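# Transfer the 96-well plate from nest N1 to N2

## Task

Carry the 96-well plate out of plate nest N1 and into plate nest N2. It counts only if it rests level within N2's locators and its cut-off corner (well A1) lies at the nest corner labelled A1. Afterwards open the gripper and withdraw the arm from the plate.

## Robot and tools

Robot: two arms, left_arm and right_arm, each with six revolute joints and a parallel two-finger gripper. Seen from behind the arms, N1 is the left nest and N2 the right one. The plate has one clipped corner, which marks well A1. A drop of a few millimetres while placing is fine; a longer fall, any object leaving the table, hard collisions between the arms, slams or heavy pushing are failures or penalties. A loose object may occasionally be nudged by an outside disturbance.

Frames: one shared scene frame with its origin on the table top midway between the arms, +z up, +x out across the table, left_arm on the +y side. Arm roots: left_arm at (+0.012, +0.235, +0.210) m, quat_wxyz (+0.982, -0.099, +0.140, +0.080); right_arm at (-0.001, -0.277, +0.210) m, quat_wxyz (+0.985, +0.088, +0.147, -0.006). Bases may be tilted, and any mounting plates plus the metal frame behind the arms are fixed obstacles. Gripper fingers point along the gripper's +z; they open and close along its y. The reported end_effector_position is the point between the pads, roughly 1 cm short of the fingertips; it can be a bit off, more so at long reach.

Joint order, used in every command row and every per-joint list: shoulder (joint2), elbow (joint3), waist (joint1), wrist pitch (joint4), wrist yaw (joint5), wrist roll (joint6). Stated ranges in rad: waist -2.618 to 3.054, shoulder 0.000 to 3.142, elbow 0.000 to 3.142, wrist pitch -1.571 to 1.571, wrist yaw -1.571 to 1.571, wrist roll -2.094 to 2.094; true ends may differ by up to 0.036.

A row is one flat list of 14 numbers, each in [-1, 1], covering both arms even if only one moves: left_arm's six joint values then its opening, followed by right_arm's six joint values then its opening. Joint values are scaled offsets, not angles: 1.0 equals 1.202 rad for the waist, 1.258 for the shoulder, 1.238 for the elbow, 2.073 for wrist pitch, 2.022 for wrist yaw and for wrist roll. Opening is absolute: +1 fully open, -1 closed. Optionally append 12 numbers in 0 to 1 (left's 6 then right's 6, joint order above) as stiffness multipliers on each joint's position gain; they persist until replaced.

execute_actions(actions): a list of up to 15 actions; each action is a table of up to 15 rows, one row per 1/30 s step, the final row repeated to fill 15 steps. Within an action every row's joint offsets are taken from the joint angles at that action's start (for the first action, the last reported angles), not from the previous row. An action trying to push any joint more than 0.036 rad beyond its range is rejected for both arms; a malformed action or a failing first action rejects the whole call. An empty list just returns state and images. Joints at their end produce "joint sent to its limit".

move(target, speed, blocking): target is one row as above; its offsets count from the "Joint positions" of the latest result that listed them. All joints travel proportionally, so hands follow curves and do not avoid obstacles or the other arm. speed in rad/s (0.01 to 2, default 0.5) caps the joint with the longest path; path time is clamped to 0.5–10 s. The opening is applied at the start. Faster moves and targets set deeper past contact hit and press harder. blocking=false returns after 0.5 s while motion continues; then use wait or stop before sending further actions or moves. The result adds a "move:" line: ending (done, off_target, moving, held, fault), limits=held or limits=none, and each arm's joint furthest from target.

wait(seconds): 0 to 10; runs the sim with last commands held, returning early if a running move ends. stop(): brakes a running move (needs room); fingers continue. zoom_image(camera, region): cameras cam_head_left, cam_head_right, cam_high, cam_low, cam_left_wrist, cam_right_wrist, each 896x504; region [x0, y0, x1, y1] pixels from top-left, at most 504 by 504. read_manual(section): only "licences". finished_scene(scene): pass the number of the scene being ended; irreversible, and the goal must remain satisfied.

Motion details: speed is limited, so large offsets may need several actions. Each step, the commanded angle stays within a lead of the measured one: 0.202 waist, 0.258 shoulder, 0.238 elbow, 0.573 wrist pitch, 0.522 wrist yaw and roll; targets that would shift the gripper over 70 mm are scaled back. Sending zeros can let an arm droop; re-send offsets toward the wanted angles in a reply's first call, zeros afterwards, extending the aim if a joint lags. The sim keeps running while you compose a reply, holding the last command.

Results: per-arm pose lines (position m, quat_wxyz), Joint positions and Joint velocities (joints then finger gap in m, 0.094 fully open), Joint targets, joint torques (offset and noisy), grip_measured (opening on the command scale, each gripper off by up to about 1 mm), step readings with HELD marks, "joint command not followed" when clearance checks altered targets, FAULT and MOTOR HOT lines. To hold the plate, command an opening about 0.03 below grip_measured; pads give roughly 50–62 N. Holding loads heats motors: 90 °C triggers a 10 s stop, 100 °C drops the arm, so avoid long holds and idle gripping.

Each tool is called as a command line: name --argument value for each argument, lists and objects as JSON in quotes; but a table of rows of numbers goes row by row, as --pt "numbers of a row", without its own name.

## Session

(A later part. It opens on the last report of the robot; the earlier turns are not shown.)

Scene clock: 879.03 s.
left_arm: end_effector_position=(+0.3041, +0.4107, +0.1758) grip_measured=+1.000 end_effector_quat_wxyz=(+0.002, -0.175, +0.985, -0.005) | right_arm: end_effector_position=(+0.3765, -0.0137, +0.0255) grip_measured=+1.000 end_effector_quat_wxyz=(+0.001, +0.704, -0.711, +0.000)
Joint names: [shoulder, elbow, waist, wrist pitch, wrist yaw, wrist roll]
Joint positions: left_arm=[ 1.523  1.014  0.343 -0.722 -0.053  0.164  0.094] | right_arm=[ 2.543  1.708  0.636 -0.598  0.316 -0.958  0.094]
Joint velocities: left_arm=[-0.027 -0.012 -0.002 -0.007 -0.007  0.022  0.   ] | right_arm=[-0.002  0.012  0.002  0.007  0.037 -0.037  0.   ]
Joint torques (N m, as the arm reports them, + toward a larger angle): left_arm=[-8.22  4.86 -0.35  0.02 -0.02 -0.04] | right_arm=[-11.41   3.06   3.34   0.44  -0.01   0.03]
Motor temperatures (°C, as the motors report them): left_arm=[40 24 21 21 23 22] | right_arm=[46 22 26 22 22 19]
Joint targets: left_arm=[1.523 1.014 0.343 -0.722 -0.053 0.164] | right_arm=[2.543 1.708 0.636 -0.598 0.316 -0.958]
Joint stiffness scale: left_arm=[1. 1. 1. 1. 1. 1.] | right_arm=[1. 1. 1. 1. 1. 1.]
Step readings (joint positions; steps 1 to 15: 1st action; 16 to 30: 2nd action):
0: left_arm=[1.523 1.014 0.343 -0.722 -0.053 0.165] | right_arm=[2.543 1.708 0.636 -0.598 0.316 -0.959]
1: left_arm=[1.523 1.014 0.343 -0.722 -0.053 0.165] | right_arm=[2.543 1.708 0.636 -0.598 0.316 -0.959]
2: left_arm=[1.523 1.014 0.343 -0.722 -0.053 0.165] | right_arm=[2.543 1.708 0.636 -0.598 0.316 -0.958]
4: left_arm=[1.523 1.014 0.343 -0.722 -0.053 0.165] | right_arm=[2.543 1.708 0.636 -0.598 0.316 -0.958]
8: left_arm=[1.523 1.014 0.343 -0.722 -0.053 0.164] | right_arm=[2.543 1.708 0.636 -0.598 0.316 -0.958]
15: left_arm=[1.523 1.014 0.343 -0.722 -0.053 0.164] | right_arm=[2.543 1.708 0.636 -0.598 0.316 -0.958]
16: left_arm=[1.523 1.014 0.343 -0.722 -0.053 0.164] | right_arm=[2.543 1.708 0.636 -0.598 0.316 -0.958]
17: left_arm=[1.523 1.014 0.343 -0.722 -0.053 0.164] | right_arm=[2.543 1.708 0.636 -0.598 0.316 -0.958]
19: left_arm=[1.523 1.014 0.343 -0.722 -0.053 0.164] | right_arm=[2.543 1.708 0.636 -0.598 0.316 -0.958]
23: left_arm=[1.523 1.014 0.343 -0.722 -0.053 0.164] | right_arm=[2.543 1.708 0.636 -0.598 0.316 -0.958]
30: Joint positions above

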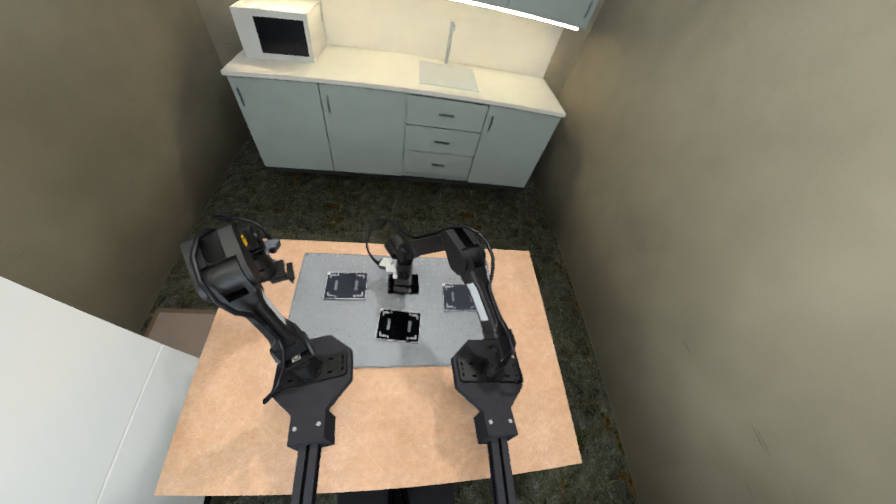

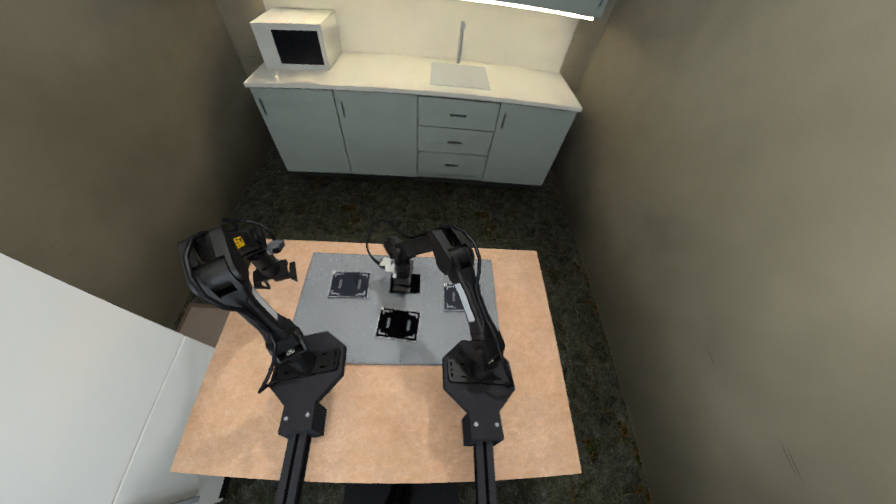

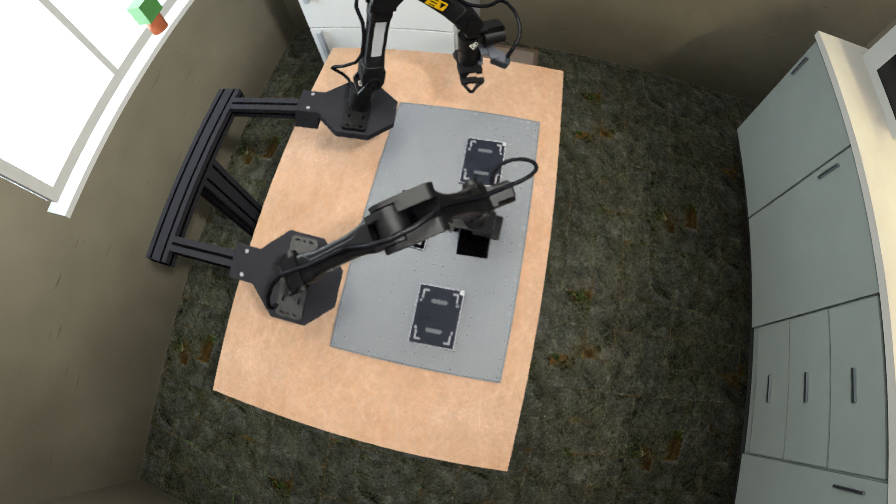

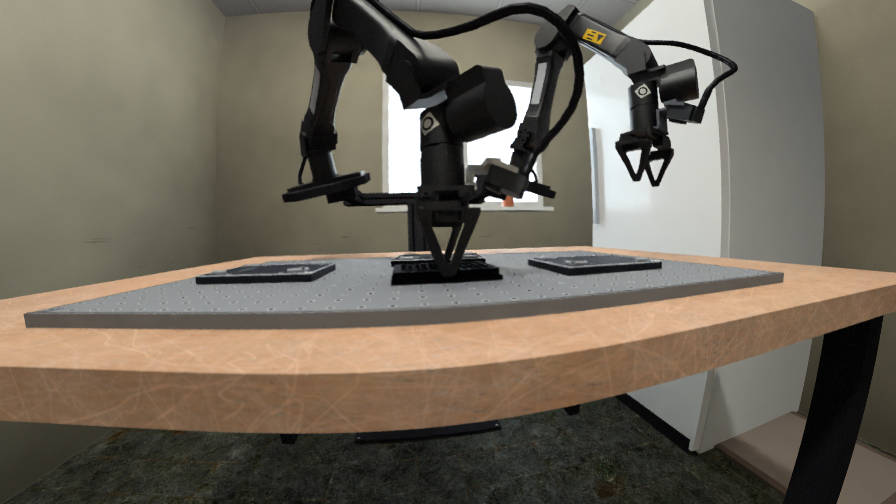

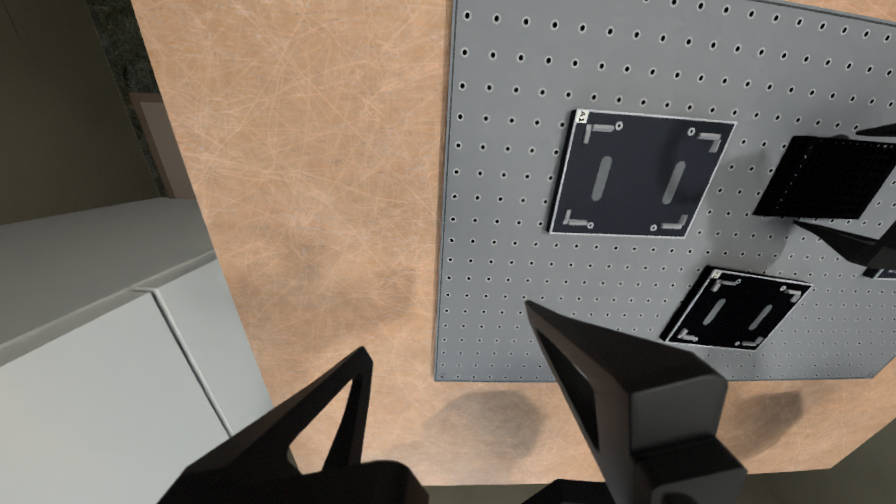

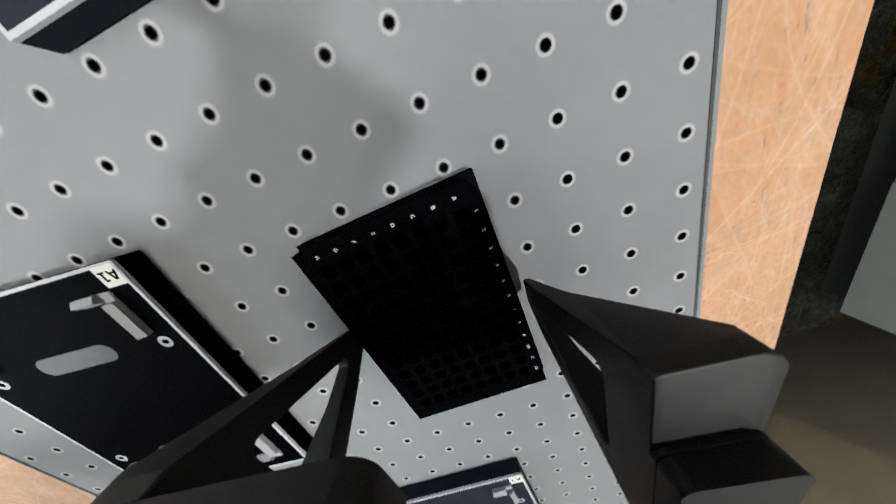

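move --target '[-0.010,-0.008,0.002,0.004,0.005,-0.002,1,-0.004,-0.031,0.005,0.015,-0.003,0.003,1]' --speed 0.03

zoom_image --camera "cam_low" --region '[340,180,560,300]'

zoom_image --camera "cam_right_wrist" --region '[230,120,590,420]'

Scene clock: 916.93 s.
left_arm: end_effector_position=(+0.3041, +0.4107, +0.1758) grip_measured=+1.000 end_effector_quat_wxyz=(+0.002, -0.175, +0.985, -0.005) | right_arm: end_effector_position=(+0.3714, -0.0156, +0.0214) grip_measured=+1.000 end_effector_quat_wxyz=(+0.003, +0.704, -0.710, -0.000)
Joint names: [shoulder, elbow, waist, wrist pitch, wrist yaw, wrist roll]
Joint positions: left_arm=[ 1.523  1.014  0.343 -0.722 -0.053  0.164  0.094] | right_arm=[ 2.543  1.685  0.636 -0.581  0.316 -0.958  0.094]
Joint velocities: left_arm=[-0.022  0.002  0.012 -0.081  0.022 -0.022  0.   ] | right_arm=[ 0.007  0.002  0.017 -0.051 -0.037  0.051  0.   ]
Joint torques (N m, as the arm reports them, + toward a larger angle): left_arm=[-9.23  4.06 -0.17  0.1   0.09 -0.08] | right_arm=[-11.69   1.94   3.81   0.62  -0.06   0.07]
Motor temperatures (°C, as the motors report them): left_arm=[38 25 21 21 22 22] | right_arm=[46 22 25 22 22 19]
Joint targets: left_arm=[1.511 1.004 0.345 -0.714 -0.043 0.160] | right_arm=[2.538 1.670 0.642 -0.567 0.310 -0.952]
Joint stiffness scale: left_arm=[1. 1. 1. 1. 1. 1.] | right_arm=[1. 1. 1. 1. 1. 1.]
move: done; limits=none; left_arm: farthest joint: the shoulder, 0.013 radians from its target (0.013 radians at the start); right_arm: farthest joint: the elbow, 0.015 radians from its target (0.039 radians at the start)

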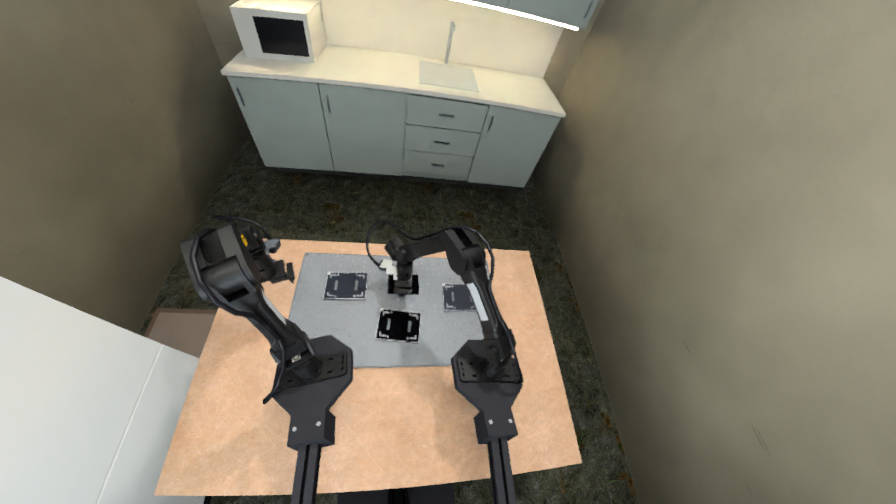

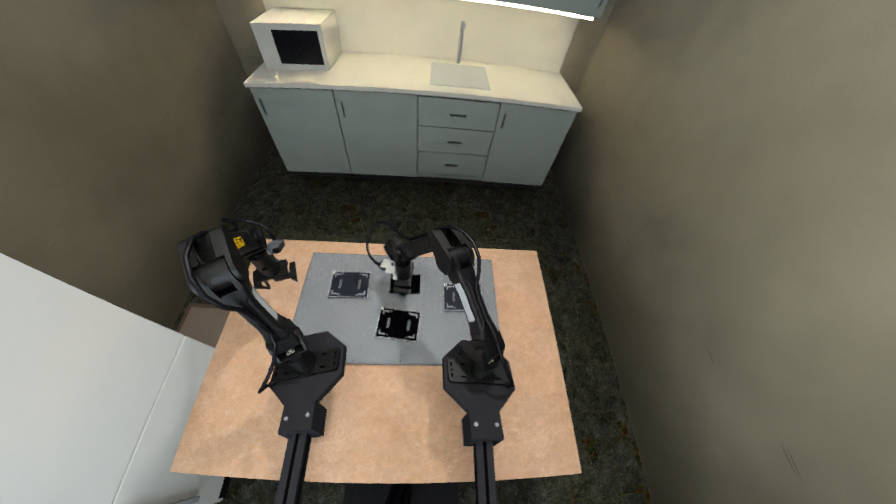

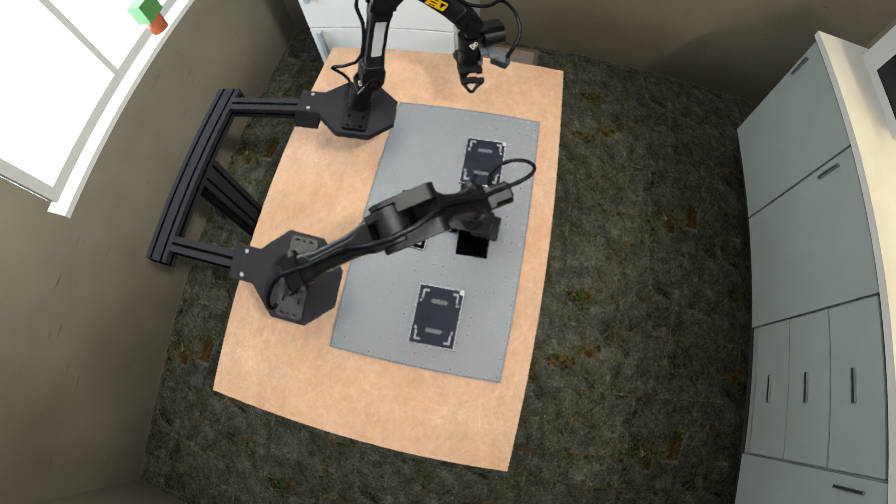

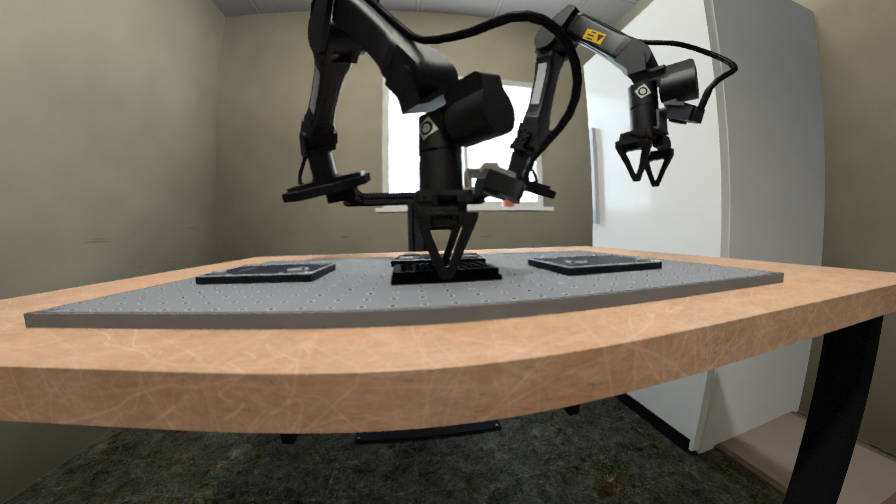

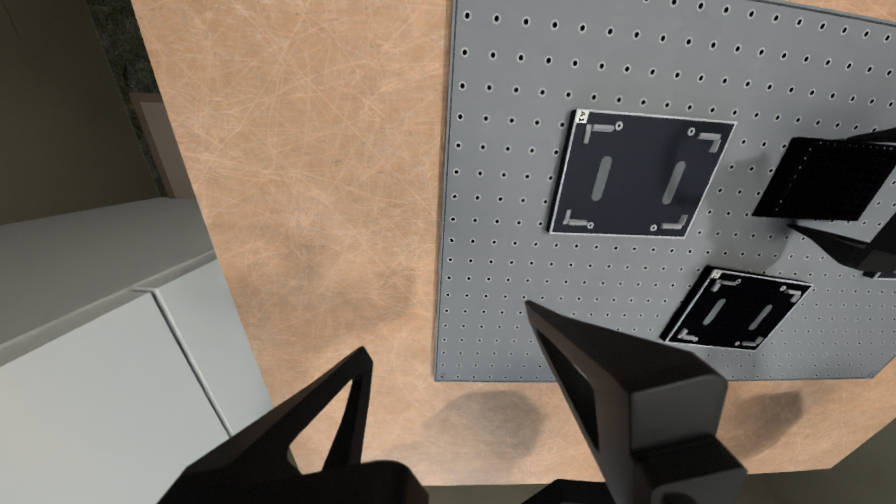

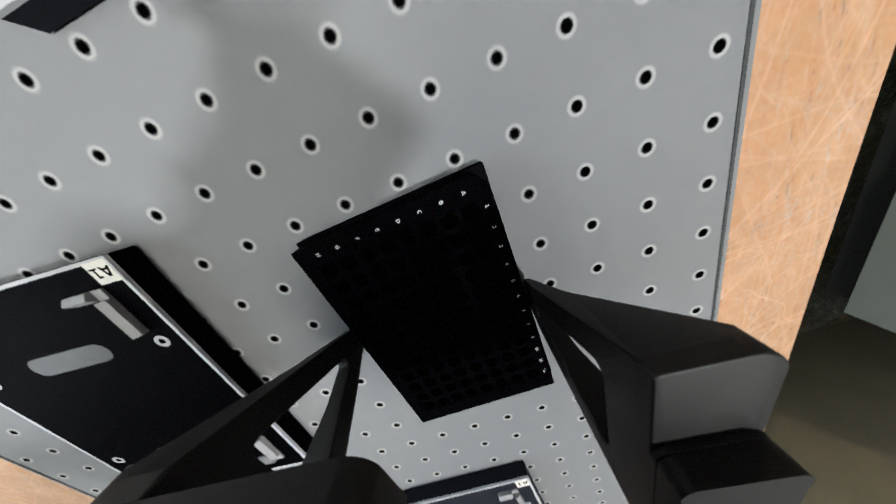

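Region (340, 180, 560, 300) of cam_low's 896x504 image, scaled by 2.291, with more detail than that image has; it fills the top 275 rows of this view, and the rest is white.

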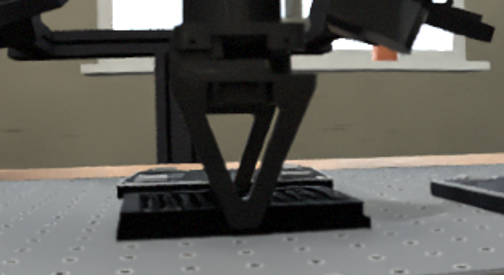

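Region (230, 120, 590, 420) of cam_right_wrist's 896x504 image, scaled by 1.400, with more detail than that image has.

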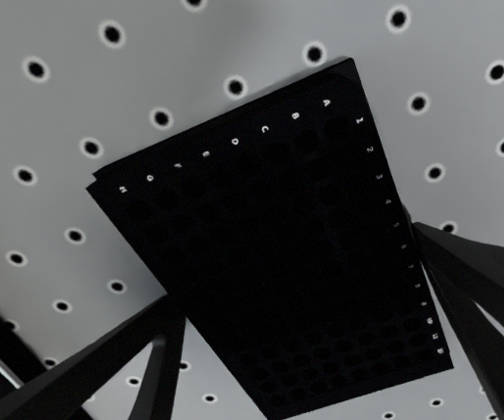

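execute_actions --actions '[[[-0.010,-0.008,0.002,0.004,0.005,-0.002,1,-0.004,-0.012,0.005,0.007,-0.003,0.003,0.9],[-0.010,-0.008,0.002,0.004,0.005,-0.002,1,-0.004,-0.012,0.005,0.007,-0.003,0.003,0.85],[-0.010,-0.008,0.002,0.004,0.005,-0.002,1,-0.004,-0.012,0.005,0.007,-0.003,0.003,0.8]],[[0,0,0,0,0,0,1,0,0,0,0,0,0,0.76],[0,0,0,0,0,0,1,0,0,0,0,0,0,0.74],[0,0,0,0,0,0,1,0,0,0,0,0,0,0.72],[0,0,0,0,0,0,1,0,0,0,0,0,0,0.70]],[[0,0,0,0,0,0,1,0,0,0,0,0,0,0.70]]]'

Scene clock: 929.53 s.
left_arm: end_effector_position=(+0.3041, +0.4107, +0.1758) grip_measured=+1.000 end_effector_quat_wxyz=(+0.002, -0.175, +0.985, -0.005) | right_arm: end_effector_position=(+0.3715, -0.0154, +0.0214) grip_measured=+0.756 end_effector_quat_wxyz=(+0.003, +0.704, -0.710, -0.000)
Joint names: [shoulder, elbow, waist, wrist pitch, wrist yaw, wrist roll]
Joint positions: left_arm=[ 1.523  1.014  0.343 -0.722 -0.053  0.164  0.094] | right_arm=[ 2.543  1.685  0.636 -0.58   0.316 -0.958  0.083]
Joint velocities: left_arm=[-0.012 -0.002 -0.007 -0.051  0.022  0.007  0.   ] | right_arm=[-0.012 -0.017 -0.012 -0.081  0.022  0.066  0.001]
Joint torques (N m, as the arm reports them, + toward a larger angle): left_arm=[-8.22  4.86 -0.36  0.02 -0.02 -0.04] | right_arm=[-11.32   3.01   3.37   0.43  -0.01   0.02]
Motor temperatures (°C, as the motors report them): left_arm=[39 25 20 21 22 22] | right_arm=[46 22 25 22 22 19]
Joint targets: left_arm=[1.523 1.014 0.343 -0.722 -0.053 0.164] | right_arm=[2.543 1.685 0.636 -0.580 0.316 -0.958]
Joint stiffness scale: left_arm=[1. 1. 1. 1. 1. 1.] | right_arm=[1. 1. 1. 1. 1. 1.]
Step readings (joint positions; steps 1 to 15: 1st action; 16 to 30: 2nd action; 31 to 45: 3rd action):
0: left_arm=[1.523 1.014 0.343 -0.722 -0.053 0.164] | right_arm=[2.543 1.685 0.636 -0.581 0.316 -0.958]
1: left_arm=[1.523 1.014 0.343 -0.722 -0.053 0.164] | right_arm=[2.543 1.685 0.636 -0.580 0.316 -0.958]
2: left_arm=[1.523 1.014 0.343 -0.722 -0.053 0.164] | right_arm=[2.543 1.685 0.636 -0.580 0.316 -0.958]
4: left_arm=[1.523 1.014 0.343 -0.722 -0.053 0.164] | right_arm=[2.543 1.685 0.636 -0.580 0.316 -0.958]
8: left_arm=[1.523 1.014 0.343 -0.722 -0.053 0.164] | right_arm=[2.543 1.685 0.636 -0.580 0.316 -0.958]
15: left_arm=[1.523 1.014 0.343 -0.722 -0.053 0.164] | right_arm=[2.543 1.685 0.636 -0.580 0.316 -0.958]
16: left_arm=[1.523 1.014 0.343 -0.722 -0.053 0.164] | right_arm=[2.543 1.685 0.636 -0.580 0.316 -0.958]
17: left_arm=[1.523 1.014 0.343 -0.722 -0.053 0.164] | right_arm=[2.543 1.685 0.636 -0.580 0.316 -0.958]
19: left_arm=[1.523 1.014 0.343 -0.722 -0.053 0.164] | right_arm=[2.543 1.685 0.636 -0.580 0.316 -0.958]
23: left_arm=[1.523 1.014 0.343 -0.722 -0.053 0.164] | right_arm=[2.543 1.685 0.636 -0.580 0.316 -0.958]
30: left_arm=[1.523 1.014 0.343 -0.722 -0.053 0.164] | right_arm=[2.543 1.685 0.636 -0.580 0.316 -0.958]
31: left_arm=[1.523 1.014 0.343 -0.722 -0.053 0.164] | right_arm=[2.543 1.685 0.636 -0.580 0.316 -0.958]
32: left_arm=[1.523 1.014 0.343 -0.722 -0.053 0.164] | right_arm=[2.543 1.685 0.636 -0.580 0.316 -0.958]
34: left_arm=[1.523 1.014 0.343 -0.722 -0.053 0.164] | right_arm=[2.543 1.685 0.636 -0.580 0.316 -0.958]
38: left_arm=[1.523 1.014 0.343 -0.722 -0.053 0.164] | right_arm=[2.543 1.685 0.636 -0.580 0.316 -0.958]
45: Joint positions above

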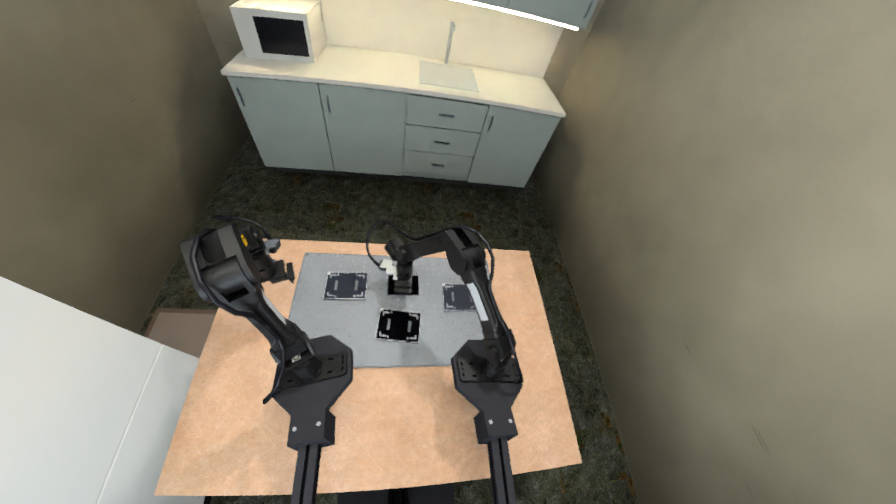

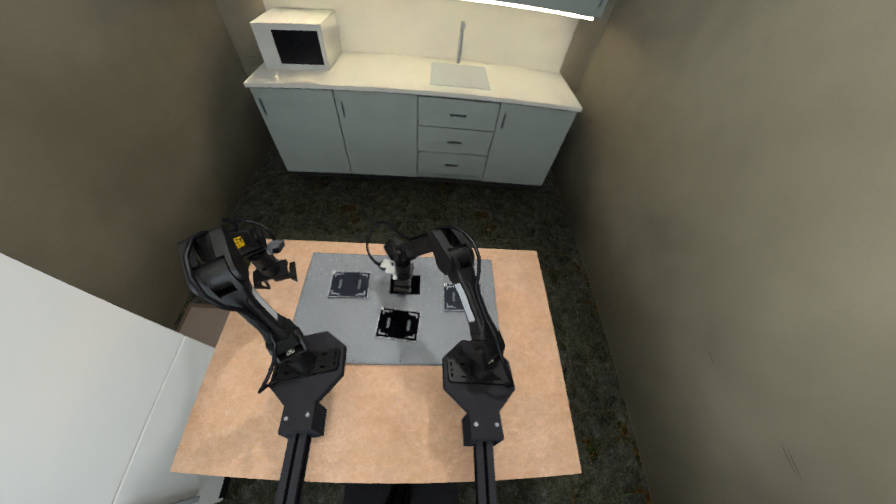

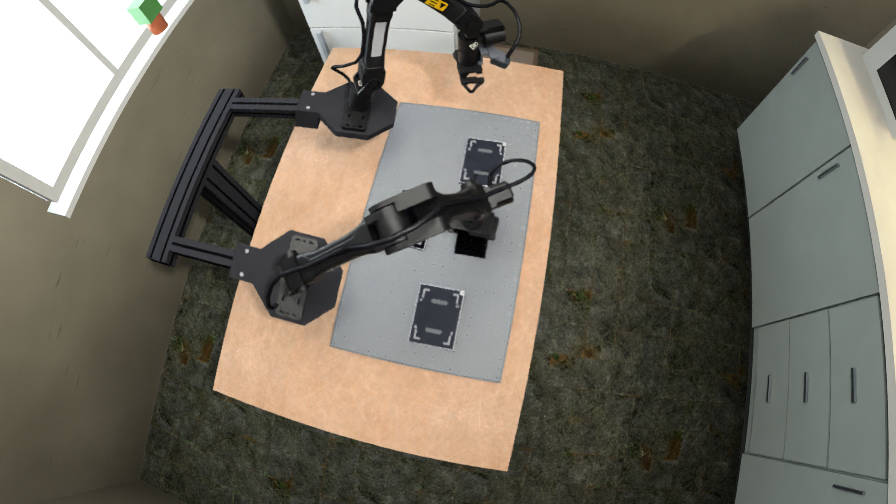

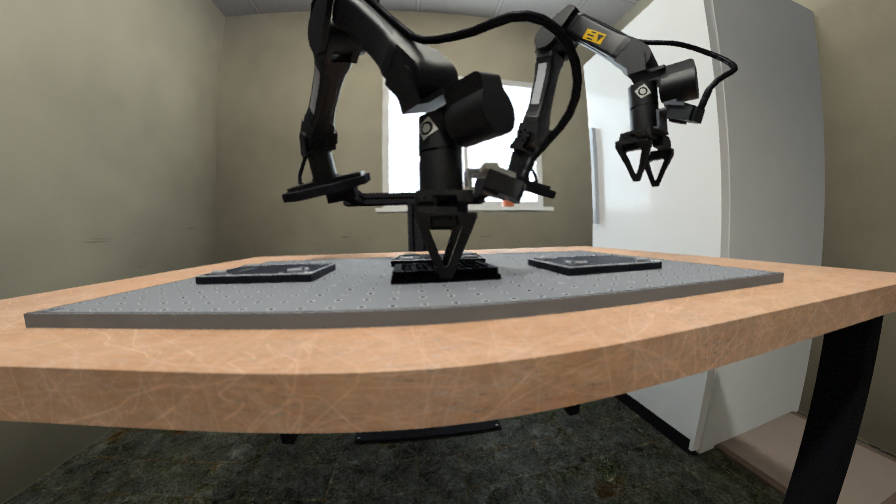

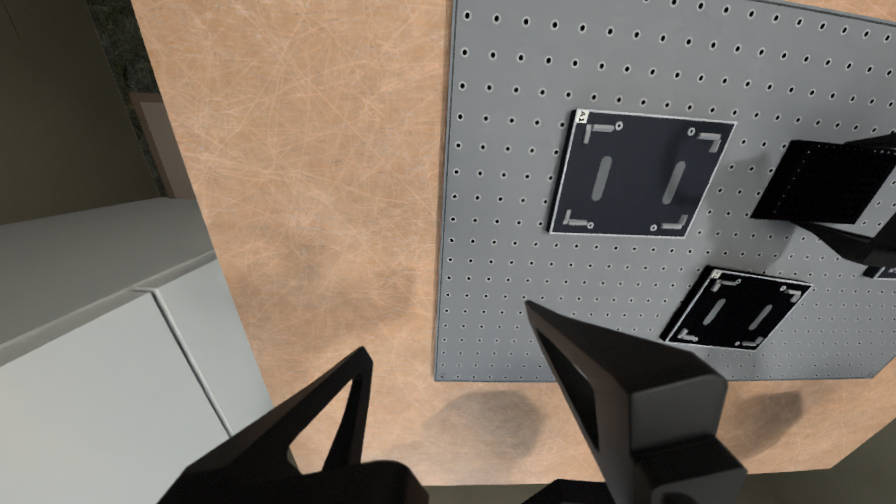

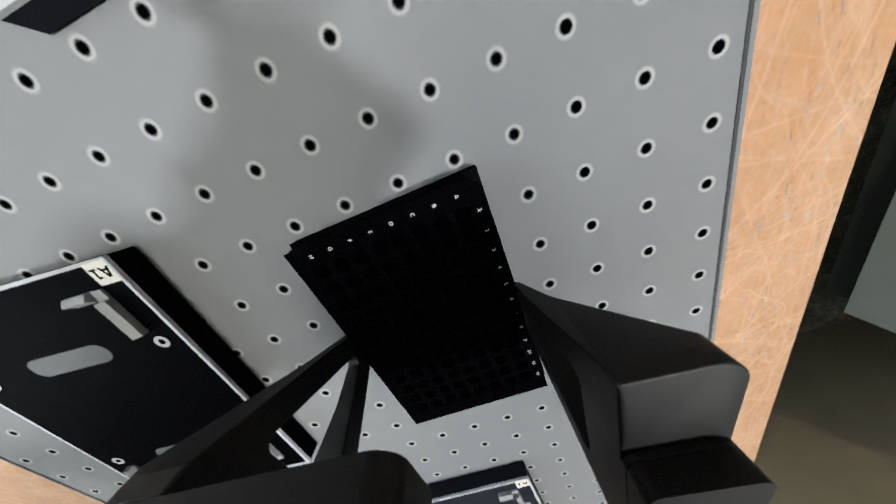

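move --target '[-0.008,-0.006,0.002,0.003,0.004,-0.002,1,-0.108,-0.016,0.040,-0.053,-0.003,0.003,0.71]' --speed 0.08

zoom_image --camera "cam_low" --region '[320,150,600,310]'

Scene clock: 946.10 s.
left_arm: end_effector_position=(+0.3041, +0.4107, +0.1758) grip_measured=+1.000 end_effector_quat_wxyz=(+0.002, -0.175, +0.985, -0.005) | right_arm: end_effector_position=(+0.3763, -0.0137, +0.0656) grip_measured=+0.756 end_effector_quat_wxyz=(-0.002, +0.713, -0.701, -0.001)
Joint names: [shoulder, elbow, waist, wrist pitch, wrist yaw, wrist roll]
Joint positions: left_arm=[ 1.523  1.014  0.343 -0.722 -0.053  0.164  0.094] | right_arm=[ 2.442  1.685  0.663 -0.68   0.316 -0.958  0.083]
Joint velocities: left_arm=[ 0.002 -0.022 -0.002 -0.007 -0.007 -0.007  0.   ] | right_arm=[-0.002 -0.002  0.002 -0.007 -0.066  0.007  0.001]
Joint torques (N m, as the arm reports them, + toward a larger angle): left_arm=[-9.02  4.26 -0.17  0.08  0.07 -0.07] | right_arm=[-13.91   1.91   4.82   0.34  -0.07   0.07]
Motor temperatures (°C, as the motors report them): left_arm=[38 25 20 21 22 22] | right_arm=[47 22 25 22 22 19]
Joint targets: left_arm=[1.513 1.006 0.345 -0.716 -0.045 0.160] | right_arm=[2.407 1.665 0.684 -0.689 0.310 -0.952]
Joint stiffness scale: left_arm=[1. 1. 1. 1. 1. 1.] | right_arm=[1. 1. 1. 1. 1. 1.]
move: off_target (right_arm); limits=none; left_arm: farthest joint: the shoulder, 0.010 radians from its target (0.010 radians at the start); right_arm: farthest joint: the shoulder, 0.035 radians from its target (0.136 radians at the start)

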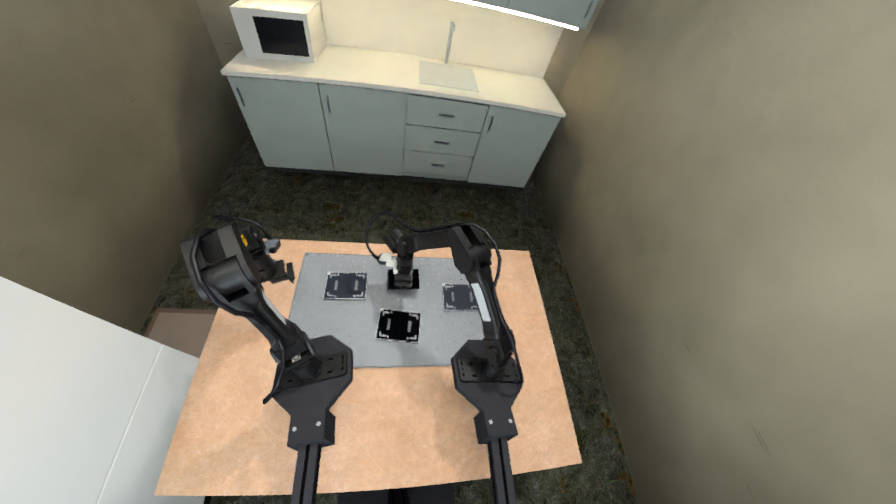

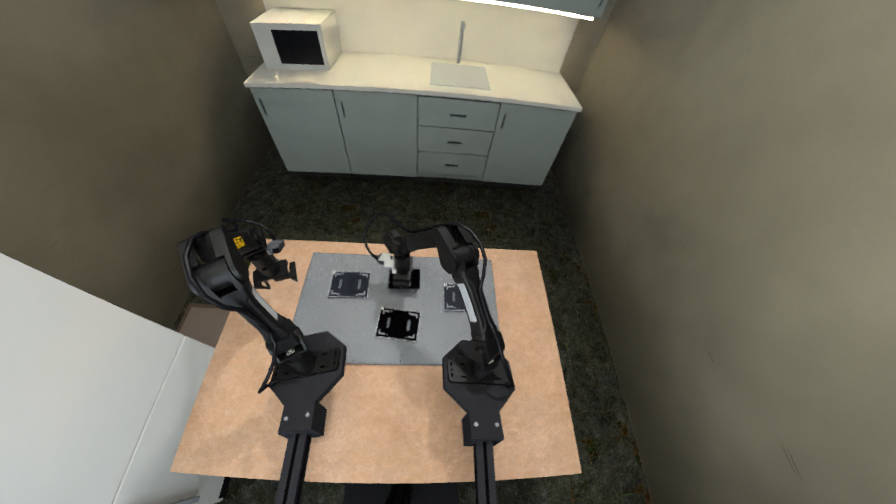

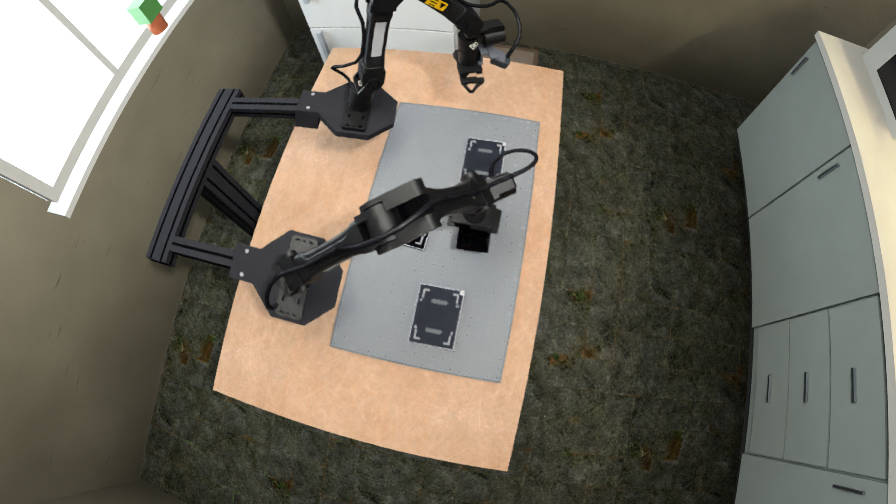

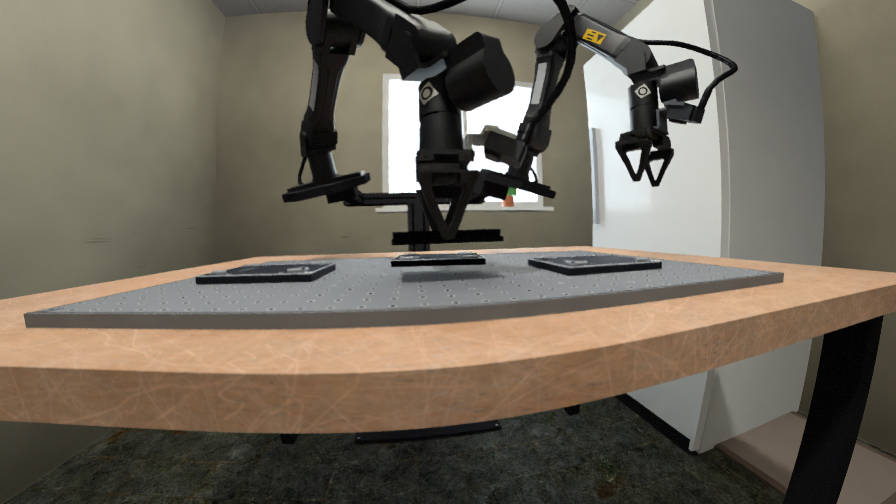

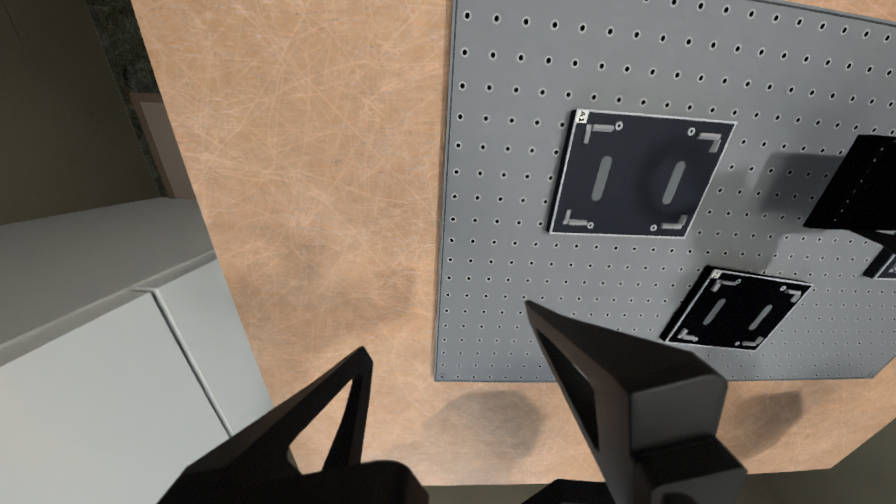

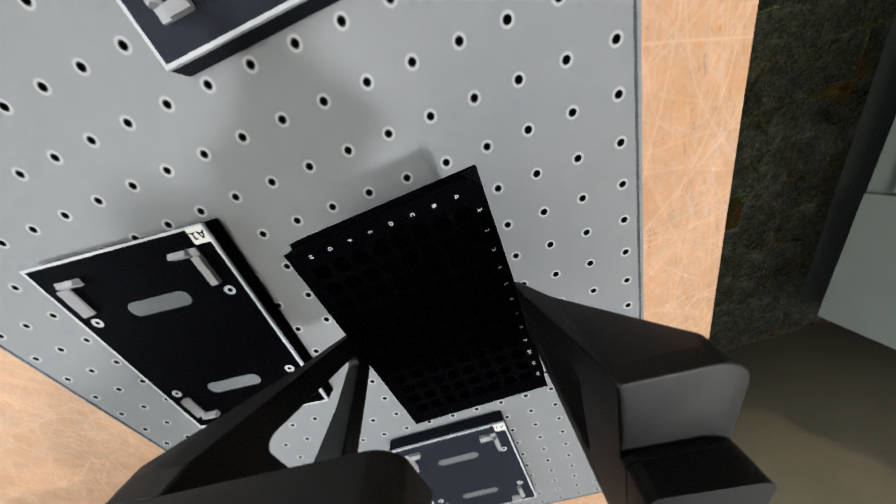

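Region (320, 150, 600, 310) of cam_low's 896x504 image, scaled by 1.800, with more detail than that image has; it fills the top 288 rows of this view, and the rest is white.

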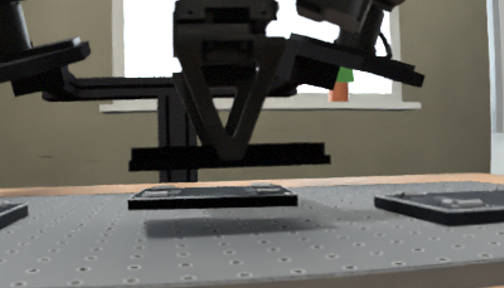

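execute_actions --actions '[]'

Scene clock: 968.50 s.
left_arm: end_effector_position=(+0.3041, +0.4107, +0.1758) grip_measured=+1.000 end_effector_quat_wxyz=(+0.002, -0.175, +0.985, -0.005) | right_arm: end_effector_position=(+0.3762, -0.0138, +0.0656) grip_measured=+0.756 end_effector_quat_wxyz=(-0.002, +0.713, -0.701, -0.001)
Joint names: [shoulder, elbow, waist, wrist pitch, wrist yaw, wrist roll]
Joint positions: left_arm=[ 1.523  1.014  0.343 -0.722 -0.053  0.164  0.094] | right_arm=[ 2.442  1.685  0.663 -0.681  0.316 -0.958  0.083]
Joint velocities: left_arm=[ 0.017  0.002 -0.017 -0.037  0.022  0.007  0.   ] | right_arm=[-0.022  0.022  0.017 -0.022  0.022 -0.022 -0.001]
Joint torques (N m, as the arm reports them, + toward a larger angle): left_arm=[-9.02  4.26 -0.17  0.08  0.07 -0.07] | right_arm=[-13.89   1.88   4.84   0.35  -0.06   0.08]
Motor temperatures (°C, as the motors report them): left_arm=[39 25 20 21 22 22] | right_arm=[50 22 26 22 22 19]
Joint targets: left_arm=[1.513 1.006 0.345 -0.716 -0.045 0.160] | right_arm=[2.407 1.665 0.684 -0.689 0.310 -0.952]
Joint stiffness scale: left_arm=[1. 1. 1. 1. 1. 1.] | right_arm=[1. 1. 1. 1. 1. 1.]

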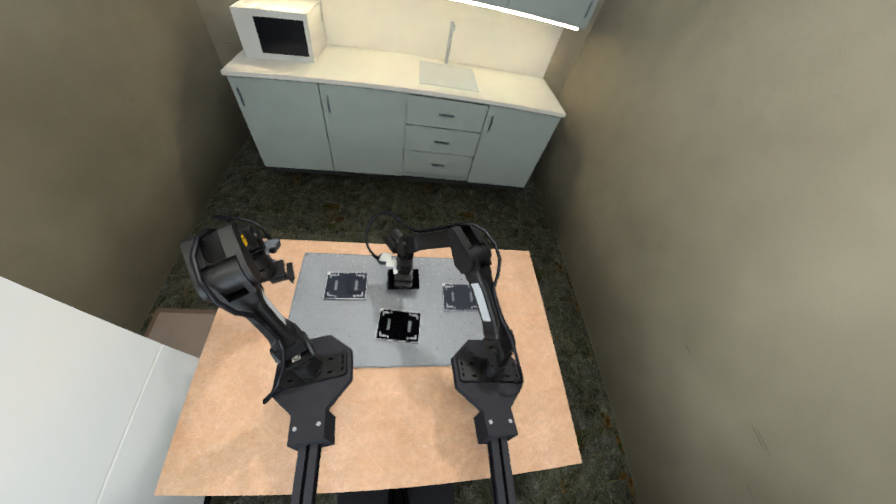

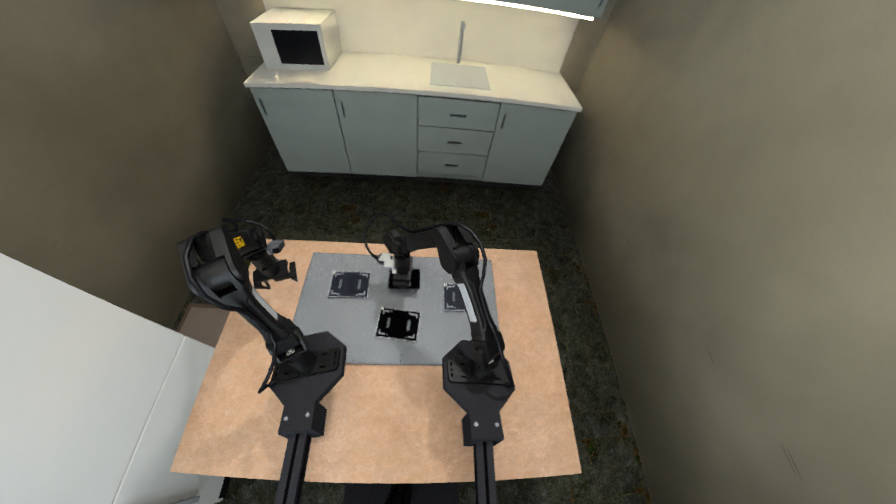

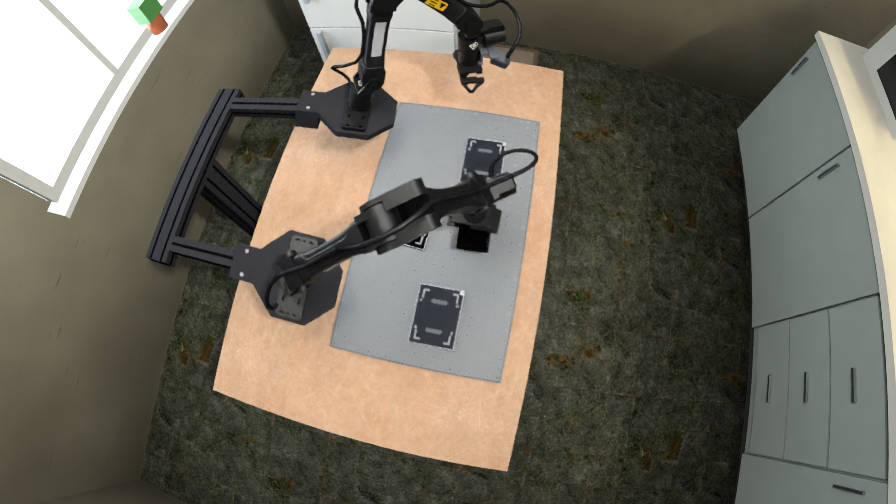

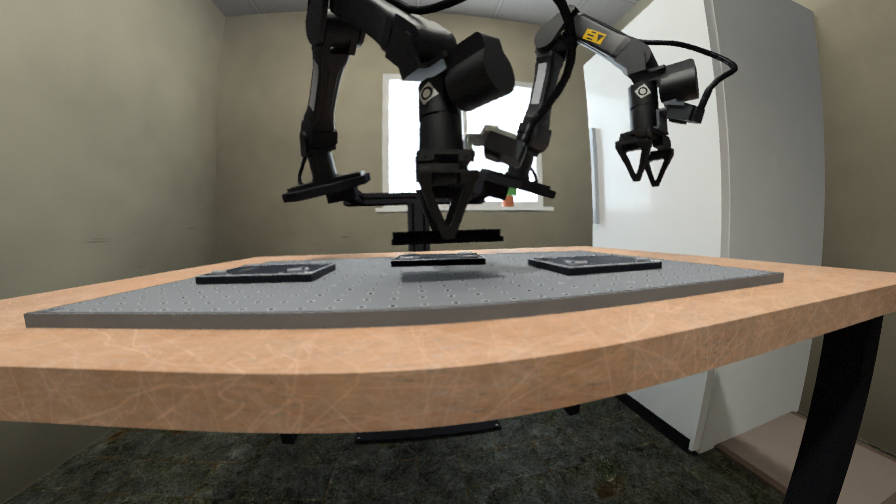

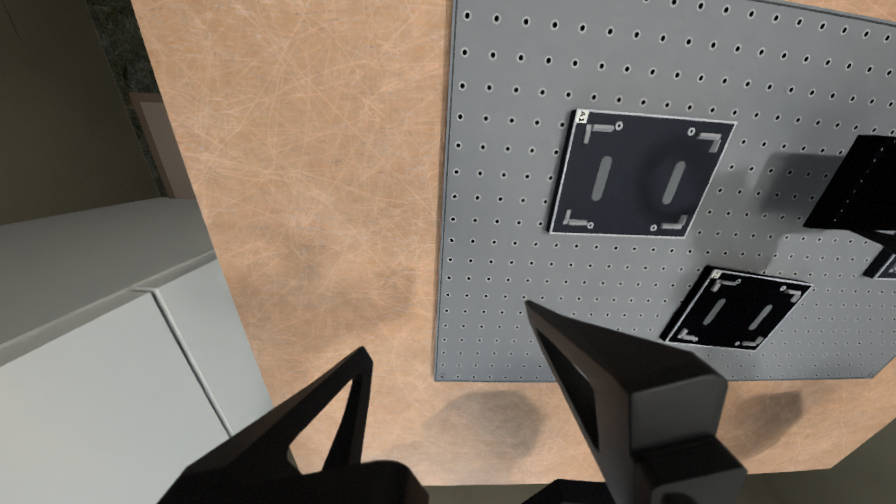

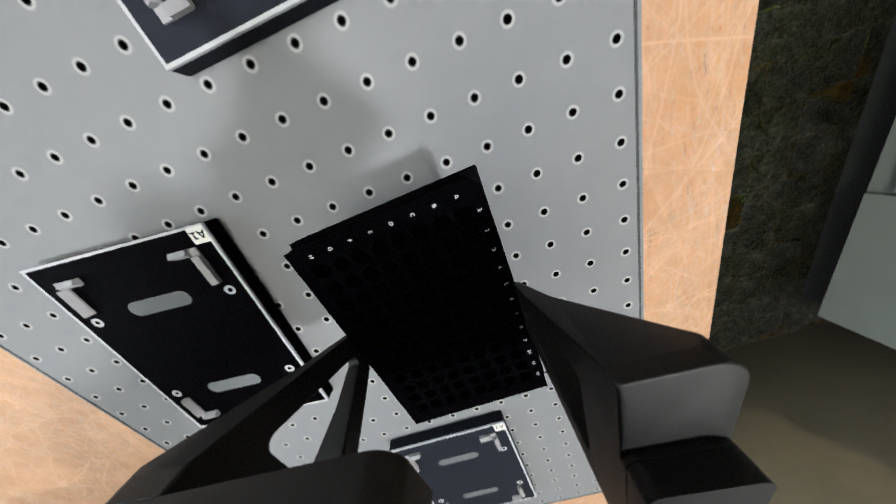

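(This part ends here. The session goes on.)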